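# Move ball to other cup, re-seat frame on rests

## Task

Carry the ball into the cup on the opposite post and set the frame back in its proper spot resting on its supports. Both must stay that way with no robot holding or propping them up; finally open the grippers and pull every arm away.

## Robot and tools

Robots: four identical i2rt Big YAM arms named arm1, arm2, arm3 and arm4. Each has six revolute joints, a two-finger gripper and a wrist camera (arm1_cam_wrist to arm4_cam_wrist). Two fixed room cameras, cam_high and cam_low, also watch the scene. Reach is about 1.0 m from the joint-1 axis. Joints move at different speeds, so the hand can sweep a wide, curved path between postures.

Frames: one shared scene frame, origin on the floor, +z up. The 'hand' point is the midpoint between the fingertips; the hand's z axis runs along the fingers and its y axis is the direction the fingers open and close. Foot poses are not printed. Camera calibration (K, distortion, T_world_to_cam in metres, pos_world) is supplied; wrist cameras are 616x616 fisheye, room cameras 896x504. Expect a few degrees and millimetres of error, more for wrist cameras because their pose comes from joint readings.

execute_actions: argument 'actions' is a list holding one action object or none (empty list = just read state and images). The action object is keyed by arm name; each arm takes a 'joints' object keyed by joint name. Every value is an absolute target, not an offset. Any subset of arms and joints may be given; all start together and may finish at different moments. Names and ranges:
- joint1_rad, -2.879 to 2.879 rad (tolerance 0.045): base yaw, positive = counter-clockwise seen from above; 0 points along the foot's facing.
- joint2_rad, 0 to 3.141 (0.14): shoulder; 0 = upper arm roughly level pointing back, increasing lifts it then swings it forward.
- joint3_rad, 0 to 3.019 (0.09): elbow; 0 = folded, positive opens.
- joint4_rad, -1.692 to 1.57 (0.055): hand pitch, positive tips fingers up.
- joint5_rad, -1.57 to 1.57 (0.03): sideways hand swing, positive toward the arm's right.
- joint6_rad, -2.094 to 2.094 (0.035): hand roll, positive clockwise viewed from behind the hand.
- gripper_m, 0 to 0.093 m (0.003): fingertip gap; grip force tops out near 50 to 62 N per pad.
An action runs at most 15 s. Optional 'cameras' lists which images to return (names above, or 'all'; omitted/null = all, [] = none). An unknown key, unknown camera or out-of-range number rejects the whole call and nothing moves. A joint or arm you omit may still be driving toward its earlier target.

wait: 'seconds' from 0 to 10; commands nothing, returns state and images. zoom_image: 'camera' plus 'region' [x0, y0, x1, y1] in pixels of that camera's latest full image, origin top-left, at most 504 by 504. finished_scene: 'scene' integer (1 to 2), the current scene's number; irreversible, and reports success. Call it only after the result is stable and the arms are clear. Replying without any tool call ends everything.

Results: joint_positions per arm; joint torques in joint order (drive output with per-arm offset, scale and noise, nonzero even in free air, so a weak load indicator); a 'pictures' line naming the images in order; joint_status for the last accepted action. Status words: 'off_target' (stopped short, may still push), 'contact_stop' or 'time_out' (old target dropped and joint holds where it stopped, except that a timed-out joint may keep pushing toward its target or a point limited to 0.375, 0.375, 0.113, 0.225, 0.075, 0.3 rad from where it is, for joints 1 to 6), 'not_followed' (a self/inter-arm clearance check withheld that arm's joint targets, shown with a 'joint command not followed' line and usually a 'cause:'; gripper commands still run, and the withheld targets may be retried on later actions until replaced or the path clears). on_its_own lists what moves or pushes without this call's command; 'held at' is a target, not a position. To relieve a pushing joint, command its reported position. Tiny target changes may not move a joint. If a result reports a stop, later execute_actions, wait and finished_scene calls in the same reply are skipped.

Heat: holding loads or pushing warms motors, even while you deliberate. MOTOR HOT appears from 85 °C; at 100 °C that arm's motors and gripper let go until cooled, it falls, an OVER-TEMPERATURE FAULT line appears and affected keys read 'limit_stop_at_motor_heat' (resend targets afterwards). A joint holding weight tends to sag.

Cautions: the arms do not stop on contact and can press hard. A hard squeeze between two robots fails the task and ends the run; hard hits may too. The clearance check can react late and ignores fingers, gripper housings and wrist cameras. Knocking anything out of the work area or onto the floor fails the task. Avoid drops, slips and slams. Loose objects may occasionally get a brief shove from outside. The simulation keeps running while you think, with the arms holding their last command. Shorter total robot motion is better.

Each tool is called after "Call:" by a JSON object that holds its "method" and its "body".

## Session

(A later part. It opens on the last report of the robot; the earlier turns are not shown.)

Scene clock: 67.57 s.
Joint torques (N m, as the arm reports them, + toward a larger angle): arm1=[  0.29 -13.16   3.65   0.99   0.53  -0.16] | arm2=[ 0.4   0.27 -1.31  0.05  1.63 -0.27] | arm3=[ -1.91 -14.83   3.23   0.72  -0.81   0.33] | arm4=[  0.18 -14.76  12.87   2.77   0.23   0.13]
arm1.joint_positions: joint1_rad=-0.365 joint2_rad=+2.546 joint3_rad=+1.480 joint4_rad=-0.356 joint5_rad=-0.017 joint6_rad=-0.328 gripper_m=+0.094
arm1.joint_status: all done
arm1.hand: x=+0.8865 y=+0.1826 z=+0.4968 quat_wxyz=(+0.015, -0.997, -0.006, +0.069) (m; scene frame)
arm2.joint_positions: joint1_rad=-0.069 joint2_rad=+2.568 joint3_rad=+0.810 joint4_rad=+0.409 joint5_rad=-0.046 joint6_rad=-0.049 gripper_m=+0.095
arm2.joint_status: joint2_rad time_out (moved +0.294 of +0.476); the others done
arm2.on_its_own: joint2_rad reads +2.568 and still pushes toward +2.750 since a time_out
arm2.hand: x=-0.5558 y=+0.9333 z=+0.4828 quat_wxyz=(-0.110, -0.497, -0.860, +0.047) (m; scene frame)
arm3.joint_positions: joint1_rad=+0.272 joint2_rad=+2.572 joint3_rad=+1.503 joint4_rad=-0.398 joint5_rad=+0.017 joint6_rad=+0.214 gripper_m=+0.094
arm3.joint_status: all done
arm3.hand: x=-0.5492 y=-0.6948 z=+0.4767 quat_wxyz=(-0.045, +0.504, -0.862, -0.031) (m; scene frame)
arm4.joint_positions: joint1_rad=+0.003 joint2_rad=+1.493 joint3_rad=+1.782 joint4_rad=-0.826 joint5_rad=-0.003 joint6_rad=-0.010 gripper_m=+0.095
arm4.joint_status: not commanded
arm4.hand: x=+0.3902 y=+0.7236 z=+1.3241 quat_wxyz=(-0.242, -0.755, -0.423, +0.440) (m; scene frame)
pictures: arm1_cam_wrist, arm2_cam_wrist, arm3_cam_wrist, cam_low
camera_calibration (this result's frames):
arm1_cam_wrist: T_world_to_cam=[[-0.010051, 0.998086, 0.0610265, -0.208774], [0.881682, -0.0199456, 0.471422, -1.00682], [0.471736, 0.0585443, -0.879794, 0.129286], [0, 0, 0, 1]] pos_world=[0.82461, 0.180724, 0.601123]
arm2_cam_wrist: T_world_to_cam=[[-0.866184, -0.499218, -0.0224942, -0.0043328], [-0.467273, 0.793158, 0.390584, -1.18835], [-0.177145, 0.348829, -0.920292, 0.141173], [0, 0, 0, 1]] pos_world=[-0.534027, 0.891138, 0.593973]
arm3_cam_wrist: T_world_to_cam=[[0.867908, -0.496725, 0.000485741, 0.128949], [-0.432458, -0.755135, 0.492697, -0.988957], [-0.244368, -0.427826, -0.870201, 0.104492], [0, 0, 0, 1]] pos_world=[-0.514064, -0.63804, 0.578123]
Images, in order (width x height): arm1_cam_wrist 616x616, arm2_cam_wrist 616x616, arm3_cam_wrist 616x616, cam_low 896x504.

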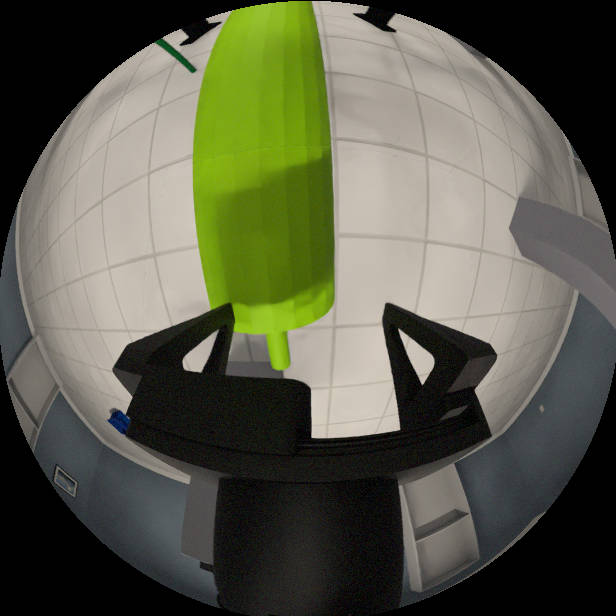

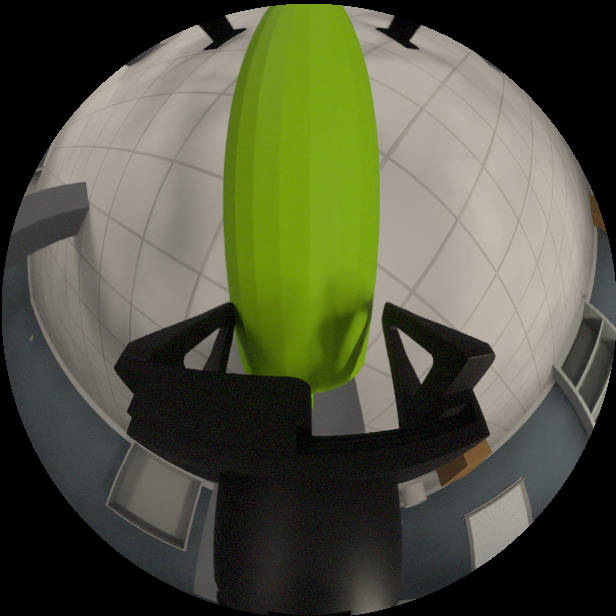

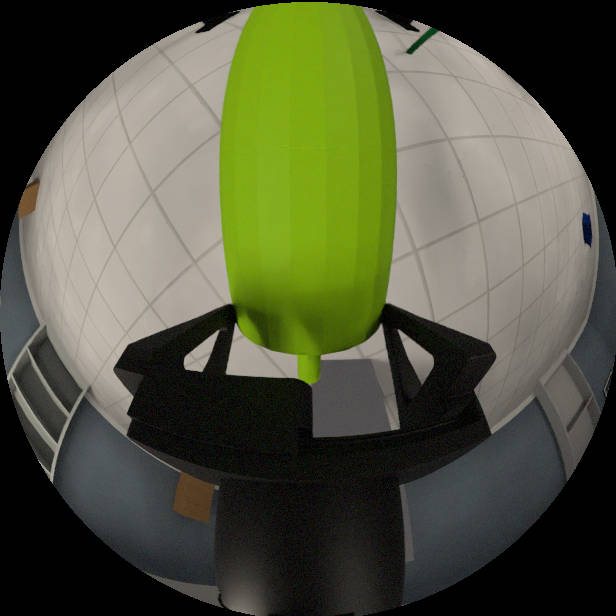

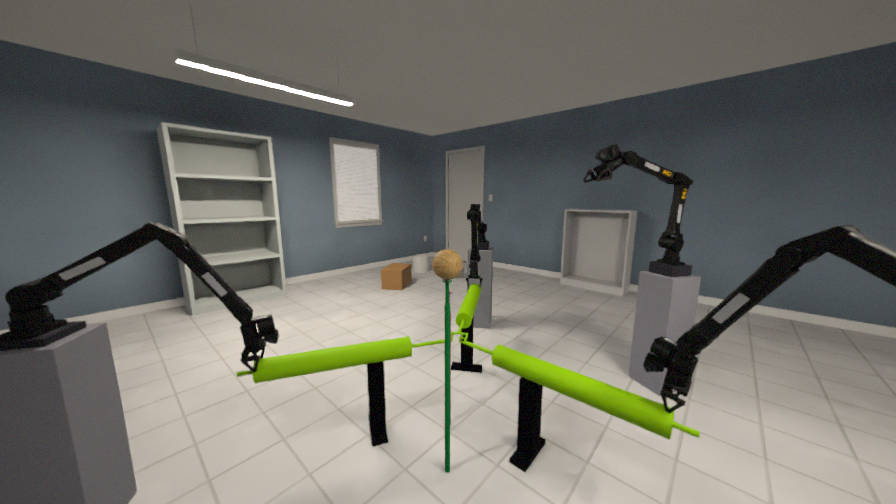

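Call:
{"method": "execute_actions", "body": {"actions": [{"arm1":{"joints":{"joint2_rad":2.46}},"arm2":{"joints":{"joint2_rad":2.45}},"arm3":{"joints":{"joint2_rad":2.48}}}], "cameras": []}}

Call:
{"method": "execute_actions", "body": {"actions": [{"arm1":{"joints":{"joint4_rad":-0.72}},"arm2":{"joints":{"joint4_rad":-0.1}},"arm3":{"joints":{"joint4_rad":-0.75}}}], "cameras": []}}

Call:
{"method": "execute_actions", "body": {"actions": [{"arm1":{"joints":{"joint2_rad":2.55,"joint3_rad":1.45}},"arm2":{"joints":{"joint2_rad":2.58,"joint3_rad":0.78}},"arm3":{"joints":{"joint2_rad":2.55,"joint3_rad":1.475}}}], "cameras": []}}

Call:
{"method": "execute_actions", "body": {"actions": [{"arm1":{"joints":{"joint2_rad":2.61,"joint4_rad":-0.5}},"arm2":{"joints":{"joint2_rad":2.69,"joint4_rad":0.14}},"arm3":{"joints":{"joint2_rad":2.605,"joint4_rad":-0.55}}}], "cameras": []}}

Call:
{"method": "execute_actions", "body": {"actions": [{"arm1":{"joints":{"joint4_rad":-0.375}},"arm2":{"joints":{"joint4_rad":0.355}},"arm3":{"joints":{"joint4_rad":-0.42}}}], "cameras": ["arm1_cam_wrist","arm2_cam_wrist","arm3_cam_wrist","cam_low"]}}

Scene clock: 79.67 s.
Joint torques (N m, as the arm reports them, + toward a larger angle): arm1=[  0.14 -22.06   4.96   1.12  -0.07  -0.14] | arm2=[  0.51 -12.77  -0.4    0.52   0.06  -0.11] | arm3=[ -1.92 -21.98   4.44   0.85  -0.15   0.29] | arm4=[  0.14 -14.76  12.87   2.77   0.23   0.13]
arm1.joint_positions: joint1_rad=-0.363 joint2_rad=+2.465 joint3_rad=+1.468 joint4_rad=-0.356 joint5_rad=-0.004 joint6_rad=-0.330 gripper_m=+0.094
arm1.joint_status: all done
arm1.hand: x=+0.8619 y=+0.1916 z=+0.5414 quat_wxyz=(+0.033, -0.994, -0.008, +0.100) (m; scene frame)
arm2.joint_positions: joint1_rad=-0.068 joint2_rad=+2.460 joint3_rad=+0.810 joint4_rad=+0.399 joint5_rad=-0.005 joint6_rad=-0.068 gripper_m=+0.095
arm2.joint_status: all done
arm2.hand: x=-0.5411 y=+0.8897 z=+0.5216 quat_wxyz=(-0.138, -0.487, -0.858, +0.092) (m; scene frame)
arm3.joint_positions: joint1_rad=+0.272 joint2_rad=+2.497 joint3_rad=+1.490 joint4_rad=-0.398 joint5_rad=+0.002 joint6_rad=+0.219 gripper_m=+0.094
arm3.joint_status: all done
arm3.hand: x=-0.5449 y=-0.6717 z=+0.5172 quat_wxyz=(-0.063, +0.501, -0.861, -0.058) (m; scene frame)
arm4.joint_positions: joint1_rad=+0.003 joint2_rad=+1.493 joint3_rad=+1.782 joint4_rad=-0.826 joint5_rad=-0.003 joint6_rad=-0.010 gripper_m=+0.095
arm4.joint_status: not commanded
arm4.hand: x=+0.3902 y=+0.7236 z=+1.3241 quat_wxyz=(-0.242, -0.755, -0.423, +0.440) (m; scene frame)
pictures: none
No camera images: the call's "cameras" was empty. Leave "cameras" out to get every camera's image.

Scene clock: 80.87 s.
Joint torques (N m, as the arm reports them, + toward a larger angle): arm1=[  0.15 -21.29   4.47  -0.3   -0.07  -0.15] | arm2=[  0.48 -11.74  -1.11  -0.33   0.05  -0.12] | arm3=[ -1.93 -21.4    4.01  -0.28  -0.16   0.32] | arm4=[  0.2  -14.76  12.85   2.78   0.23   0.13]
arm1.joint_positions: joint1_rad=-0.363 joint2_rad=+2.465 joint3_rad=+1.468 joint4_rad=-0.705 joint5_rad=-0.004 joint6_rad=-0.330 gripper_m=+0.094
arm1.joint_status: all done
arm1.hand: x=+0.9429 y=+0.1652 z=+0.5383 quat_wxyz=(-0.022, -0.998, -0.007, -0.065) (m; scene frame)
arm2.joint_positions: joint1_rad=-0.068 joint2_rad=+2.460 joint3_rad=+0.810 joint4_rad=-0.082 joint5_rad=-0.005 joint6_rad=-0.068 gripper_m=+0.095
arm2.joint_status: all done
arm2.hand: x=-0.5938 y=+0.9939 z=+0.5108 quat_wxyz=(+0.062, -0.493, -0.867, -0.041) (m; scene frame)
arm3.joint_positions: joint1_rad=+0.272 joint2_rad=+2.497 joint3_rad=+1.490 joint4_rad=-0.742 joint5_rad=+0.002 joint6_rad=+0.219 gripper_m=+0.094
arm3.joint_status: all done
arm3.hand: x=-0.5696 y=-0.7521 z=+0.5174 quat_wxyz=(+0.064, +0.501, -0.861, +0.059) (m; scene frame)
arm4.joint_positions: joint1_rad=+0.003 joint2_rad=+1.493 joint3_rad=+1.782 joint4_rad=-0.826 joint5_rad=-0.003 joint6_rad=-0.010 gripper_m=+0.095
arm4.joint_status: not commanded
arm4.hand: x=+0.3902 y=+0.7236 z=+1.3241 quat_wxyz=(-0.242, -0.755, -0.423, +0.440) (m; scene frame)
pictures: none
No camera images: the call's "cameras" was empty. Leave "cameras" out to get every camera's image.

Scene clock: 81.83 s.
Joint torques (N m, as the arm reports them, + toward a larger angle): arm1=[  0.19 -19.21   3.73  -0.4   -0.07  -0.15] | arm2=[ 0.2  -9.93 -3.05 -0.5   0.06 -0.12] | arm3=[ -1.85 -17.28   3.37  -0.33  -0.15   0.3 ] | arm4=[  0.2  -14.76  12.86   2.76   0.23   0.12]
arm1.joint_positions: joint1_rad=-0.363 joint2_rad=+2.533 joint3_rad=+1.447 joint4_rad=-0.708 joint5_rad=-0.004 joint6_rad=-0.330 gripper_m=+0.094
arm1.joint_status: all done
arm1.hand: x=+0.9813 y=+0.1528 z=+0.5018 quat_wxyz=(-0.037, -0.993, -0.007, -0.108) (m; scene frame)
arm2.joint_positions: joint1_rad=-0.068 joint2_rad=+2.576 joint3_rad=+0.785 joint4_rad=-0.087 joint5_rad=-0.005 joint6_rad=-0.068 gripper_m=+0.095
arm2.joint_status: all done
arm2.hand: x=-0.6247 y=+1.0547 z=+0.4861 quat_wxyz=(+0.122, -0.490, -0.860, -0.081) (m; scene frame)
arm3.joint_positions: joint1_rad=+0.272 joint2_rad=+2.521 joint3_rad=+1.475 joint4_rad=-0.742 joint5_rad=+0.002 joint6_rad=+0.219 gripper_m=+0.094
arm3.joint_status: all done
arm3.hand: x=-0.5748 y=-0.7690 z=+0.5036 quat_wxyz=(+0.078, +0.500, -0.859, +0.072) (m; scene frame)
arm4.joint_positions: joint1_rad=+0.003 joint2_rad=+1.493 joint3_rad=+1.782 joint4_rad=-0.826 joint5_rad=-0.003 joint6_rad=-0.010 gripper_m=+0.095
arm4.joint_status: not commanded
arm4.hand: x=+0.3902 y=+0.7236 z=+1.3241 quat_wxyz=(-0.242, -0.755, -0.423, +0.440) (m; scene frame)
pictures: none
No camera images: the call's "cameras" was empty. Leave "cameras" out to get every camera's image.

Scene clock: 82.83 s.
Joint torques (N m, as the arm reports them, + toward a larger angle): arm1=[  0.15 -18.93   3.57   0.89  -0.07  -0.15] | arm2=[ 0.17 -9.77 -3.73  0.65  0.06 -0.11] | arm3=[ -1.93 -18.22   3.27   0.66  -0.15   0.3 ] | arm4=[  0.17 -14.77  12.86   2.76   0.23   0.13]
arm1.joint_positions: joint1_rad=-0.363 joint2_rad=+2.591 joint3_rad=+1.447 joint4_rad=-0.516 joint5_rad=-0.004 joint6_rad=-0.330 gripper_m=+0.094
arm1.joint_status: all done
arm1.hand: x=+0.9612 y=+0.1594 z=+0.4663 quat_wxyz=(-0.016, -0.999, -0.007, -0.045) (m; scene frame)
arm2.joint_positions: joint1_rad=-0.068 joint2_rad=+2.686 joint3_rad=+0.785 joint4_rad=+0.122 joint5_rad=-0.005 joint6_rad=-0.068 gripper_m=+0.095
arm2.joint_status: all done
arm2.hand: x=-0.6261 y=+1.0570 z=+0.4514 quat_wxyz=(+0.081, -0.493, -0.865, -0.053) (m; scene frame)
arm3.joint_positions: joint1_rad=+0.272 joint2_rad=+2.587 joint3_rad=+1.473 joint4_rad=-0.559 joint5_rad=+0.002 joint6_rad=+0.219 gripper_m=+0.094
arm3.joint_status: all done
arm3.hand: x=-0.5705 y=-0.7547 z=+0.4634 quat_wxyz=(+0.036, +0.502, -0.863, +0.033) (m; scene frame)
arm4.joint_positions: joint1_rad=+0.003 joint2_rad=+1.493 joint3_rad=+1.782 joint4_rad=-0.826 joint5_rad=-0.003 joint6_rad=-0.010 gripper_m=+0.095
arm4.joint_status: not commanded
arm4.hand: x=+0.3902 y=+0.7236 z=+1.3241 quat_wxyz=(-0.242, -0.755, -0.423, +0.440) (m; scene frame)
pictures: none
No camera images: the call's "cameras" was empty. Leave "cameras" out to get every camera's image.

Scene clock: 83.73 s.
Joint torques (N m, as the arm reports them, + toward a larger angle): arm1=[  0.16 -19.16   3.72   1.17  -0.06  -0.14] | arm2=[  0.3  -10.2   -3.4    1.12   0.06  -0.1 ] | arm3=[ -1.83 -18.35   3.45   1.04  -0.15   0.3 ] | arm4=[  0.14 -14.77  12.86   2.77   0.23   0.12]
arm1.joint_positions: joint1_rad=-0.363 joint2_rad=+2.591 joint3_rad=+1.447 joint4_rad=-0.392 joint5_rad=-0.004 joint6_rad=-0.330 gripper_m=+0.094
arm1.joint_status: all done
arm1.hand: x=+0.9324 y=+0.1688 z=+0.4652 quat_wxyz=(+0.004, -1.000, -0.008, +0.013) (m; scene frame)
arm2.joint_positions: joint1_rad=-0.068 joint2_rad=+2.686 joint3_rad=+0.785 joint4_rad=+0.335 joint5_rad=-0.005 joint6_rad=-0.068 gripper_m=+0.095
arm2.joint_status: all done
arm2.hand: x=-0.6026 y=+1.0105 z=+0.4467 quat_wxyz=(-0.008, -0.494, -0.869, +0.005) (m; scene frame)
arm3.joint_positions: joint1_rad=+0.272 joint2_rad=+2.587 joint3_rad=+1.473 joint4_rad=-0.430 joint5_rad=+0.002 joint6_rad=+0.219 gripper_m=+0.094
arm3.joint_status: all done
arm3.hand: x=-0.5612 y=-0.7245 z=+0.4623 quat_wxyz=(-0.012, +0.503, -0.864, -0.010) (m; scene frame)
arm4.joint_positions: joint1_rad=+0.003 joint2_rad=+1.493 joint3_rad=+1.782 joint4_rad=-0.826 joint5_rad=-0.003 joint6_rad=-0.010 gripper_m=+0.095
arm4.joint_status: not commanded
arm4.hand: x=+0.3902 y=+0.7236 z=+1.3241 quat_wxyz=(-0.242, -0.755, -0.423, +0.440) (m; scene frame)
pictures: arm1_cam_wrist, arm2_cam_wrist, arm3_cam_wrist, cam_low
camera_calibration (this result's frames):
arm1_cam_wrist: T_world_to_cam=[[-0.0183851, 0.999147, 0.0369669, -0.173766], [0.823356, -0.00584612, 0.567496, -1.02536], [0.567228, 0.0408704, -0.822546, -0.0319921], [0, 0, 0, 1]] pos_world=[0.85919, 0.168931, 0.561998]
arm2_cam_wrist: T_world_to_cam=[[-0.860389, -0.509575, 0.00806419, -0.0068276], [-0.410754, 0.702729, 0.580908, -1.21696], [-0.301683, 0.496494, -0.813929, -0.199002], [0, 0, 0, 1]] pos_world=[-0.565783, 0.950519, 0.545026]
arm3_cam_wrist: T_world_to_cam=[[0.866278, -0.499558, 0.00198235, 0.120944], [-0.415, -0.717427, 0.559529, -1.00321], [-0.278095, -0.485531, -0.828808, -0.00353872], [0, 0, 0, 1]] pos_world=[-0.522088, -0.661029, 0.558152]
Images, in order (width x height): arm1_cam_wrist 616x616, arm2_cam_wrist 616x616, arm3_cam_wrist 616x616, cam_low 896x504.

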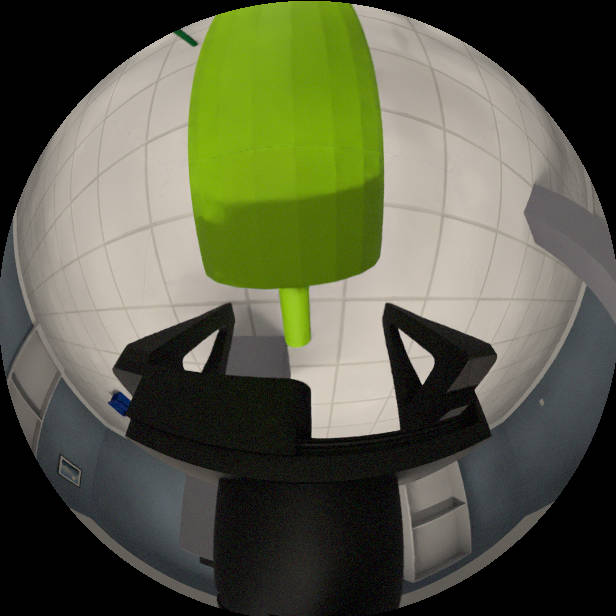

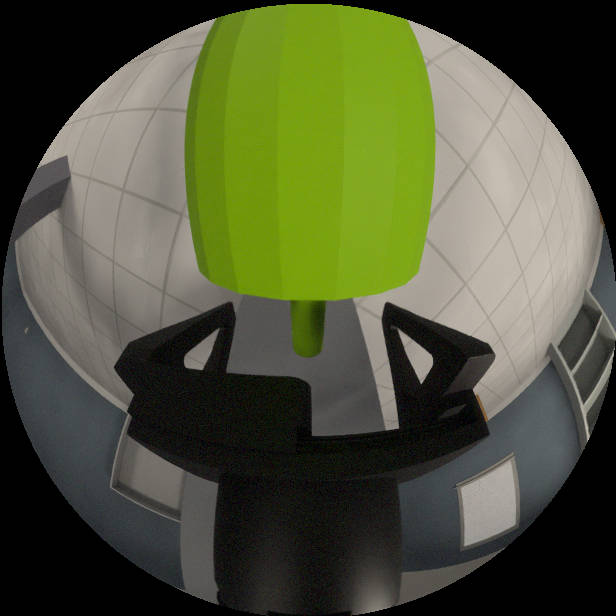

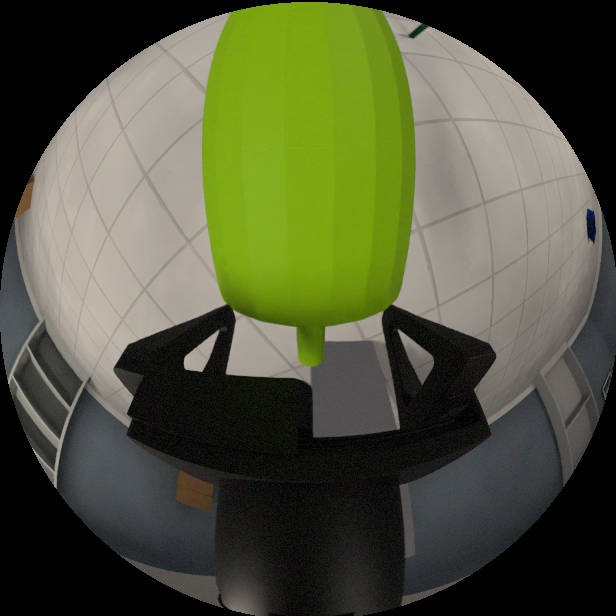

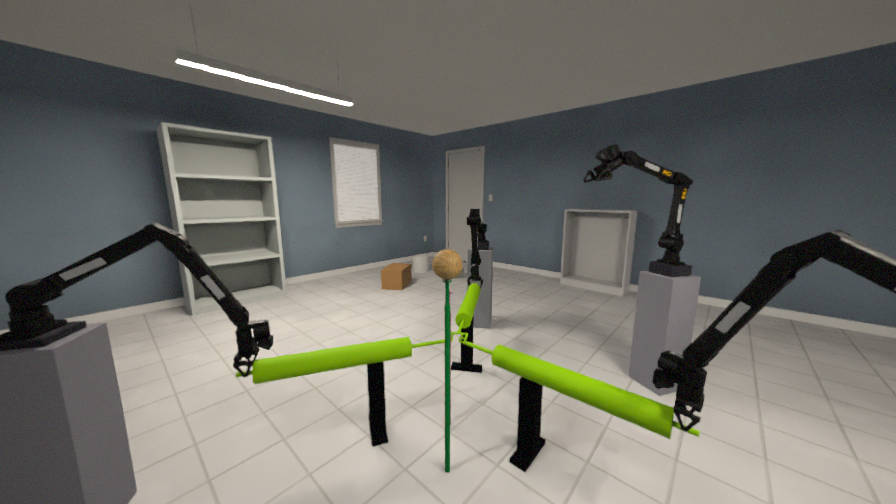

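Call:
{"method": "execute_actions", "body": {"actions": [{"arm1":{"joints":{"joint2_rad":2.675,"joint4_rad":-0.34}},"arm2":{"joints":{"joint2_rad":2.75,"joint4_rad":0.4}},"arm3":{"joints":{"joint2_rad":2.668}}}], "cameras": ["arm1_cam_wrist","arm2_cam_wrist","arm3_cam_wrist"]}}

Scene clock: 88.50 s.
Joint torques (N m, as the arm reports them, + toward a larger angle): arm1=[  0.12 -19.07   3.23   1.04  -0.07  -0.15] | arm2=[ 0.26 -9.26 -3.82  1.07  0.06 -0.14] | arm3=[ -2.07 -18.07   2.99   0.76  -0.15   0.29] | arm4=[  0.2  -14.7   12.86   2.77   0.23   0.12]
arm1.joint_positions: joint1_rad=-0.363 joint2_rad=+2.658 joint3_rad=+1.447 joint4_rad=-0.355 joint5_rad=-0.004 joint6_rad=-0.330 gripper_m=+0.094
arm1.joint_status: all done
arm1.hand: x=+0.9539 y=+0.1619 z=+0.4311 quat_wxyz=(-0.001, -1.000, -0.008, -0.001) (m; scene frame)
arm2.joint_positions: joint1_rad=-0.068 joint2_rad=+2.735 joint3_rad=+0.785 joint4_rad=+0.380 joint5_rad=-0.005 joint6_rad=-0.068 gripper_m=+0.095
arm2.joint_status: all done
arm2.hand: x=-0.6090 y=+1.0230 z=+0.4347 quat_wxyz=(-0.006, -0.494, -0.869, +0.004) (m; scene frame)
arm3.joint_positions: joint1_rad=+0.272 joint2_rad=+2.649 joint3_rad=+1.473 joint4_rad=-0.427 joint5_rad=+0.002 joint6_rad=+0.219 gripper_m=+0.094
arm3.joint_status: all done
arm3.hand: x=-0.5695 y=-0.7513 z=+0.4297 quat_wxyz=(+0.010, +0.503, -0.864, +0.010) (m; scene frame)
arm4.joint_positions: joint1_rad=+0.003 joint2_rad=+1.493 joint3_rad=+1.782 joint4_rad=-0.826 joint5_rad=-0.003 joint6_rad=-0.010 gripper_m=+0.095
arm4.joint_status: not commanded
arm4.hand: x=+0.3902 y=+0.7236 z=+1.3241 quat_wxyz=(-0.242, -0.755, -0.423, +0.440) (m; scene frame)
pictures: arm1_cam_wrist, arm2_cam_wrist, arm3_cam_wrist
camera_calibration (this result's frames):
arm1_cam_wrist: T_world_to_cam=[[-0.0192341, 0.999444, 0.0272419, -0.160229], [0.806969, -0.000567855, 0.590594, -1.01893], [0.590281, 0.0333429, -0.806509, -0.0997149], [0, 0, 0, 1]] pos_world=[0.878019, 0.162886, 0.525716]
arm2_cam_wrist: T_world_to_cam=[[-0.860383, -0.509589, 0.00773512, -0.00569654], [-0.409432, 0.700159, 0.58493, -1.21967], [-0.303489, 0.500097, -0.811047, -0.223004], [0, 0, 0, 1]] pos_world=[-0.571951, 0.96258, 0.532596]
arm3_cam_wrist: T_world_to_cam=[[0.866472, -0.498994, 0.0152203, 0.109646], [-0.404732, -0.684289, 0.60658, -0.997152], [-0.292265, -0.531745, -0.794876, -0.10325], [0, 0, 0, 1]] pos_world=[-0.52876, -0.682531, 0.521113]
Images, in order (width x height): arm1_cam_wrist 616x616, arm2_cam_wrist 616x616, arm3_cam_wrist 616x616.

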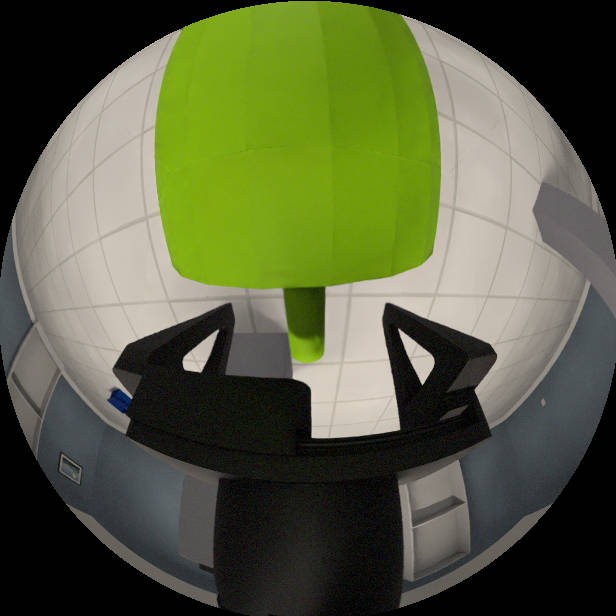

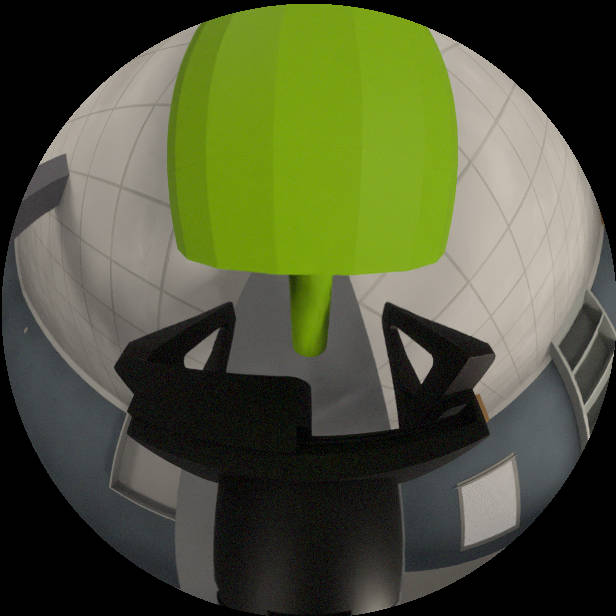

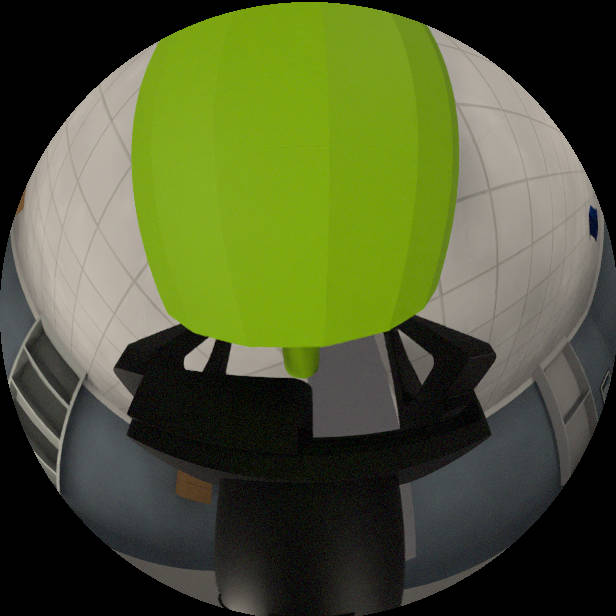

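Call:
{"method": "execute_actions", "body": {"actions": [{"arm1":{"joints":{"gripper_m":0.03}},"arm2":{"joints":{"gripper_m":0.03,"joint4_rad":0.43}},"arm3":{"joints":{"gripper_m":0.03,"joint1_rad":0.285}}}], "cameras": []}}

Call:
{"method": "execute_actions", "body": {"actions": [{"arm1":{"joints":{"gripper_m":0,"joint2_rad":2.65}},"arm2":{"joints":{"gripper_m":0,"joint2_rad":2.73}},"arm3":{"joints":{"gripper_m":0,"joint2_rad":2.64}}}], "cameras": []}}

Call:
{"method": "execute_actions", "body": {"actions": [{"arm1":{"joints":{"joint2_rad":2.58,"joint3_rad":1.41,"joint4_rad":-0.39}},"arm2":{"joints":{"joint2_rad":2.645,"joint3_rad":0.74,"joint4_rad":0.35}},"arm3":{"joints":{"joint2_rad":2.575,"joint3_rad":1.44,"joint4_rad":-0.45}}}], "cameras": []}}

Call:
{"method": "execute_actions", "body": {"actions": [{"arm1":{"joints":{"joint2_rad":2.52,"joint3_rad":1.374,"joint4_rad":-0.41}},"arm2":{"joints":{"joint2_rad":2.565,"joint3_rad":0.693,"joint4_rad":0.31}},"arm3":{"joints":{"joint2_rad":2.515,"joint3_rad":1.404,"joint4_rad":-0.47}}}], "cameras": ["arm1_cam_wrist","arm2_cam_wrist","cam_low"]}}

Scene clock: 105.53 s.
Joint torques (N m, as the arm reports them, + toward a larger angle): arm1=[  0.15 -19.07   3.23   1.04  -0.07  -0.14] | arm2=[ 0.34 -9.57 -3.77  1.18  0.06 -0.12] | arm3=[ -1.1  -18.07   2.94   0.76  -0.16   0.29] | arm4=[  0.19 -14.76  12.86   2.76   0.23   0.12]
arm1.joint_positions: joint1_rad=-0.363 joint2_rad=+2.658 joint3_rad=+1.447 joint4_rad=-0.355 joint5_rad=-0.004 joint6_rad=-0.330 gripper_m=+0.030
arm1.joint_status: all done
arm1.hand: x=+0.9539 y=+0.1619 z=+0.4311 quat_wxyz=(-0.001, -1.000, -0.008, -0.001) (m; scene frame)
arm2.joint_positions: joint1_rad=-0.068 joint2_rad=+2.735 joint3_rad=+0.785 joint4_rad=+0.409 joint5_rad=-0.005 joint6_rad=-0.069 gripper_m=+0.030
arm2.joint_status: all done
arm2.hand: x=-0.6057 y=+1.0165 z=+0.4349 quat_wxyz=(-0.018, -0.494, -0.869, +0.012) (m; scene frame)
arm3.joint_positions: joint1_rad=+0.272 joint2_rad=+2.649 joint3_rad=+1.473 joint4_rad=-0.427 joint5_rad=+0.002 joint6_rad=+0.219 gripper_m=+0.030
arm3.joint_status: all done
arm3.hand: x=-0.5695 y=-0.7513 z=+0.4297 quat_wxyz=(+0.010, +0.503, -0.864, +0.010) (m; scene frame)
arm4.joint_positions: joint1_rad=+0.003 joint2_rad=+1.493 joint3_rad=+1.782 joint4_rad=-0.826 joint5_rad=-0.003 joint6_rad=-0.010 gripper_m=+0.095
arm4.joint_status: not commanded
arm4.hand: x=+0.3902 y=+0.7236 z=+1.3241 quat_wxyz=(-0.242, -0.755, -0.423, +0.440) (m; scene frame)
pictures: none
No camera images: the call's "cameras" was empty. Leave "cameras" out to get every camera's image.

Scene clock: 106.07 s.
Joint torques (N m, as the arm reports them, + toward a larger angle): arm1=[  0.1  -21.     3.21   1.02  -0.12   0.04] | arm2=[  0.38 -10.82  -3.77   1.12  -0.12  -0.11] | arm3=[ -1.38 -20.31   2.92   0.67  -0.01   0.33] | arm4=[  0.17 -14.78  12.86   2.77   0.23   0.13]
arm1.joint_positions: joint1_rad=-0.362 joint2_rad=+2.658 joint3_rad=+1.447 joint4_rad=-0.355 joint5_rad=-0.002 joint6_rad=-0.349 gripper_m=+0.019
arm1.joint_status: gripper_m off_target (ended at +0.019, target +0.000); the others done
arm1.hand: x=+0.9538 y=+0.1619 z=+0.4311 quat_wxyz=(+0.000, -1.000, -0.018, -0.001) (m; scene frame)
arm2.joint_positions: joint1_rad=-0.068 joint2_rad=+2.735 joint3_rad=+0.785 joint4_rad=+0.411 joint5_rad=+0.000 joint6_rad=-0.069 gripper_m=+0.019
arm2.joint_status: gripper_m off_target (ended at +0.019, target +0.000); the others done
arm2.hand: x=-0.6062 y=+1.0159 z=+0.4349 quat_wxyz=(-0.017, -0.494, -0.869, +0.014) (m; scene frame)
arm3.joint_positions: joint1_rad=+0.275 joint2_rad=+2.649 joint3_rad=+1.473 joint4_rad=-0.425 joint5_rad=-0.001 joint6_rad=+0.214 gripper_m=+0.018
arm3.joint_status: gripper_m off_target (ended at +0.018, target +0.000); the others done
arm3.hand: x=-0.5716 y=-0.7501 z=+0.4297 quat_wxyz=(+0.010, +0.506, -0.862, +0.008) (m; scene frame)
arm4.joint_positions: joint1_rad=+0.003 joint2_rad=+1.493 joint3_rad=+1.782 joint4_rad=-0.826 joint5_rad=-0.003 joint6_rad=-0.010 gripper_m=+0.095
arm4.joint_status: not commanded
arm4.hand: x=+0.3902 y=+0.7236 z=+1.3241 quat_wxyz=(-0.242, -0.755, -0.423, +0.440) (m; scene frame)
pictures: none
No camera images: the call's "cameras" was empty. Leave "cameras" out to get every camera's image.

Scene clock: 106.80 s.
Joint torques (N m, as the arm reports them, + toward a larger angle): arm1=[ -0.72 -23.15   2.68  -0.28  -0.02  -0.03] | arm2=[  0.37 -12.84  -5.25  -0.03  -0.11  -0.11] | arm3=[ -1.38 -23.17   2.4   -0.54  -0.19   0.32] | arm4=[  0.16 -14.77  12.86   2.78   0.23   0.13]
arm1.joint_positions: joint1_rad=-0.351 joint2_rad=+2.618 joint3_rad=+1.415 joint4_rad=-0.369 joint5_rad=-0.004 joint6_rad=-0.342 gripper_m=+0.019
arm1.joint_status: all done
arm1.hand: x=+0.9551 y=+0.1549 z=+0.4469 quat_wxyz=(-0.002, -1.000, -0.020, -0.003) (m; scene frame)
arm2.joint_positions: joint1_rad=-0.068 joint2_rad=+2.681 joint3_rad=+0.765 joint4_rad=+0.369 joint5_rad=+0.000 joint6_rad=-0.069 gripper_m=+0.019
arm2.joint_status: all done
arm2.hand: x=-0.6040 y=+1.0116 z=+0.4505 quat_wxyz=(-0.014, -0.494, -0.869, +0.012) (m; scene frame)
arm3.joint_positions: joint1_rad=+0.275 joint2_rad=+2.623 joint3_rad=+1.446 joint4_rad=-0.430 joint5_rad=+0.003 joint6_rad=+0.214 gripper_m=+0.018
arm3.joint_status: all done
arm3.hand: x=-0.5723 y=-0.7547 z=+0.4394 quat_wxyz=(+0.011, +0.506, -0.862, +0.011) (m; scene frame)
arm4.joint_positions: joint1_rad=+0.003 joint2_rad=+1.493 joint3_rad=+1.782 joint4_rad=-0.826 joint5_rad=-0.003 joint6_rad=-0.010 gripper_m=+0.095
arm4.joint_status: not commanded
arm4.hand: x=+0.3902 y=+0.7236 z=+1.3241 quat_wxyz=(-0.242, -0.755, -0.423, +0.440) (m; scene frame)
pictures: none
No camera images: the call's "cameras" was empty. Leave "cameras" out to get every camera's image.

Scene clock: 107.53 s.
Joint torques (N m, as the arm reports them, + toward a larger angle): arm1=[ -0.62 -22.8    3.06  -0.14  -0.09  -0.04] | arm2=[  0.44 -12.11  -4.42  -0.15  -0.14  -0.11] | arm3=[ -1.49 -22.5    2.83  -0.26  -0.11   0.32] | arm4=[  0.18 -14.77  12.86   2.77   0.23   0.12]
arm1.joint_positions: joint1_rad=-0.351 joint2_rad=+2.554 joint3_rad=+1.376 joint4_rad=-0.392 joint5_rad=-0.003 joint6_rad=-0.341 gripper_m=+0.019
arm1.joint_status: all done
arm1.hand: x=+0.9549 y=+0.1551 z=+0.4732 quat_wxyz=(-0.001, -1.000, -0.019, -0.003) (m; scene frame)
arm2.joint_positions: joint1_rad=-0.068 joint2_rad=+2.595 joint3_rad=+0.712 joint4_rad=+0.330 joint5_rad=+0.000 joint6_rad=-0.069 gripper_m=+0.019
arm2.joint_status: all done
arm2.hand: x=-0.6041 y=+1.0122 z=+0.4776 quat_wxyz=(-0.012, -0.494, -0.869, +0.011) (m; scene frame)
arm3.joint_positions: joint1_rad=+0.275 joint2_rad=+2.556 joint3_rad=+1.406 joint4_rad=-0.456 joint5_rad=+0.001 joint6_rad=+0.214 gripper_m=+0.018
arm3.joint_status: all done
arm3.hand: x=-0.5726 y=-0.7547 z=+0.4672 quat_wxyz=(+0.011, +0.506, -0.862, +0.010) (m; scene frame)
arm4.joint_positions: joint1_rad=+0.003 joint2_rad=+1.493 joint3_rad=+1.782 joint4_rad=-0.826 joint5_rad=-0.003 joint6_rad=-0.010 gripper_m=+0.095
arm4.joint_status: not commanded
arm4.hand: x=+0.3902 y=+0.7236 z=+1.3241 quat_wxyz=(-0.242, -0.755, -0.423, +0.440) (m; scene frame)
pictures: arm1_cam_wrist, arm2_cam_wrist, cam_low
camera_calibration (this result's frames):
arm1_cam_wrist: T_world_to_cam=[[-0.0422104, 0.998759, 0.0264482, -0.132189], [0.804277, 0.018262, 0.593974, -1.04659], [0.592753, 0.0463435, -0.80405, -0.0716028], [0, 0, 0, 1]] pos_world=[0.878613, 0.154457, 0.567572]
arm2_cam_wrist: T_world_to_cam=[[-0.860044, -0.510042, 0.0134878, -0.00947839], [-0.412166, 0.710099, 0.570857, -1.24021], [-0.300739, 0.485403, -0.820938, -0.159981], [0, 0, 0, 1]] pos_world=[-0.567438, 0.953496, 0.576779]
Images, in order (width x height): arm1_cam_wrist 616x616, arm2_cam_wrist 616x616, cam_low 896x504.

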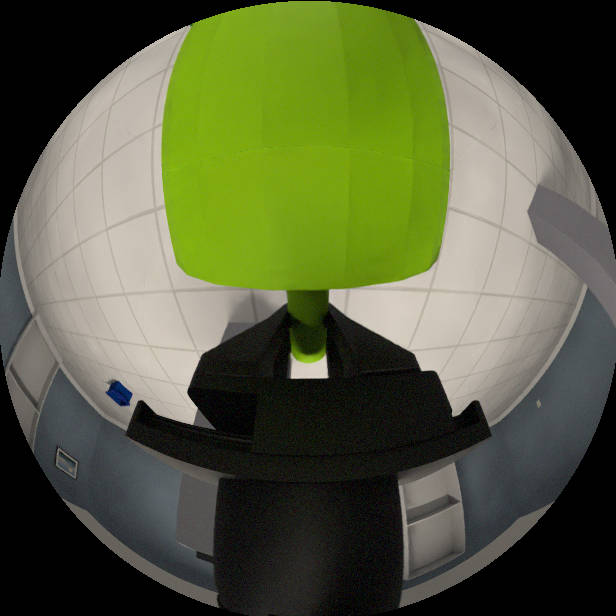

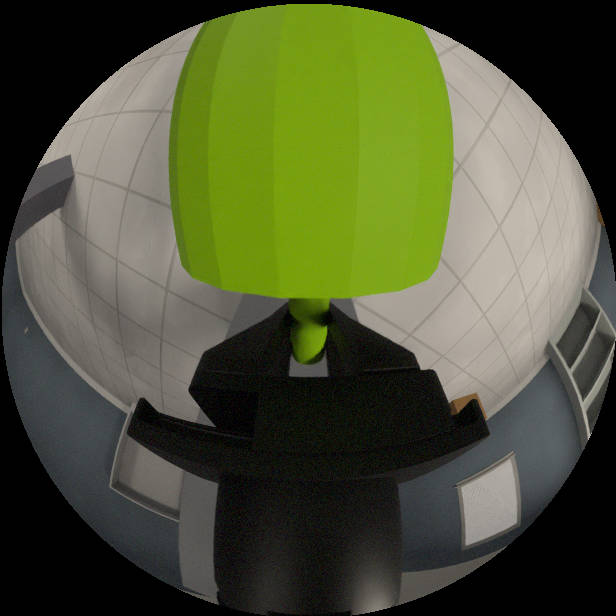

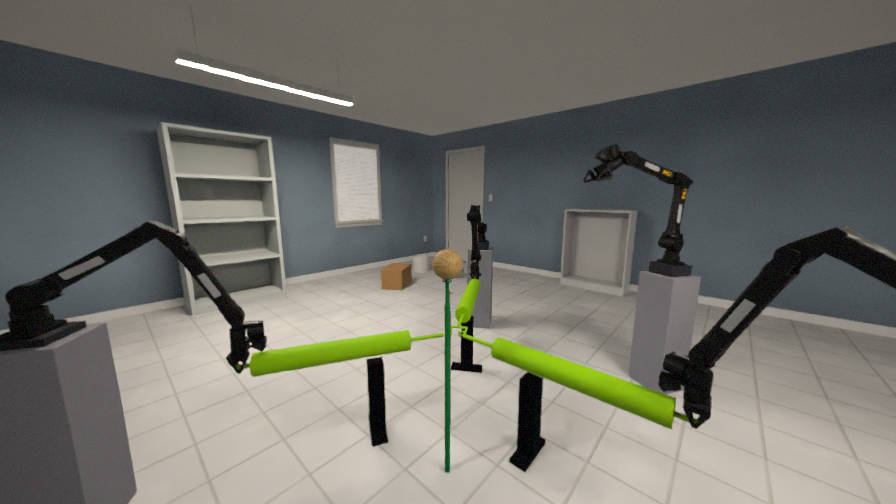

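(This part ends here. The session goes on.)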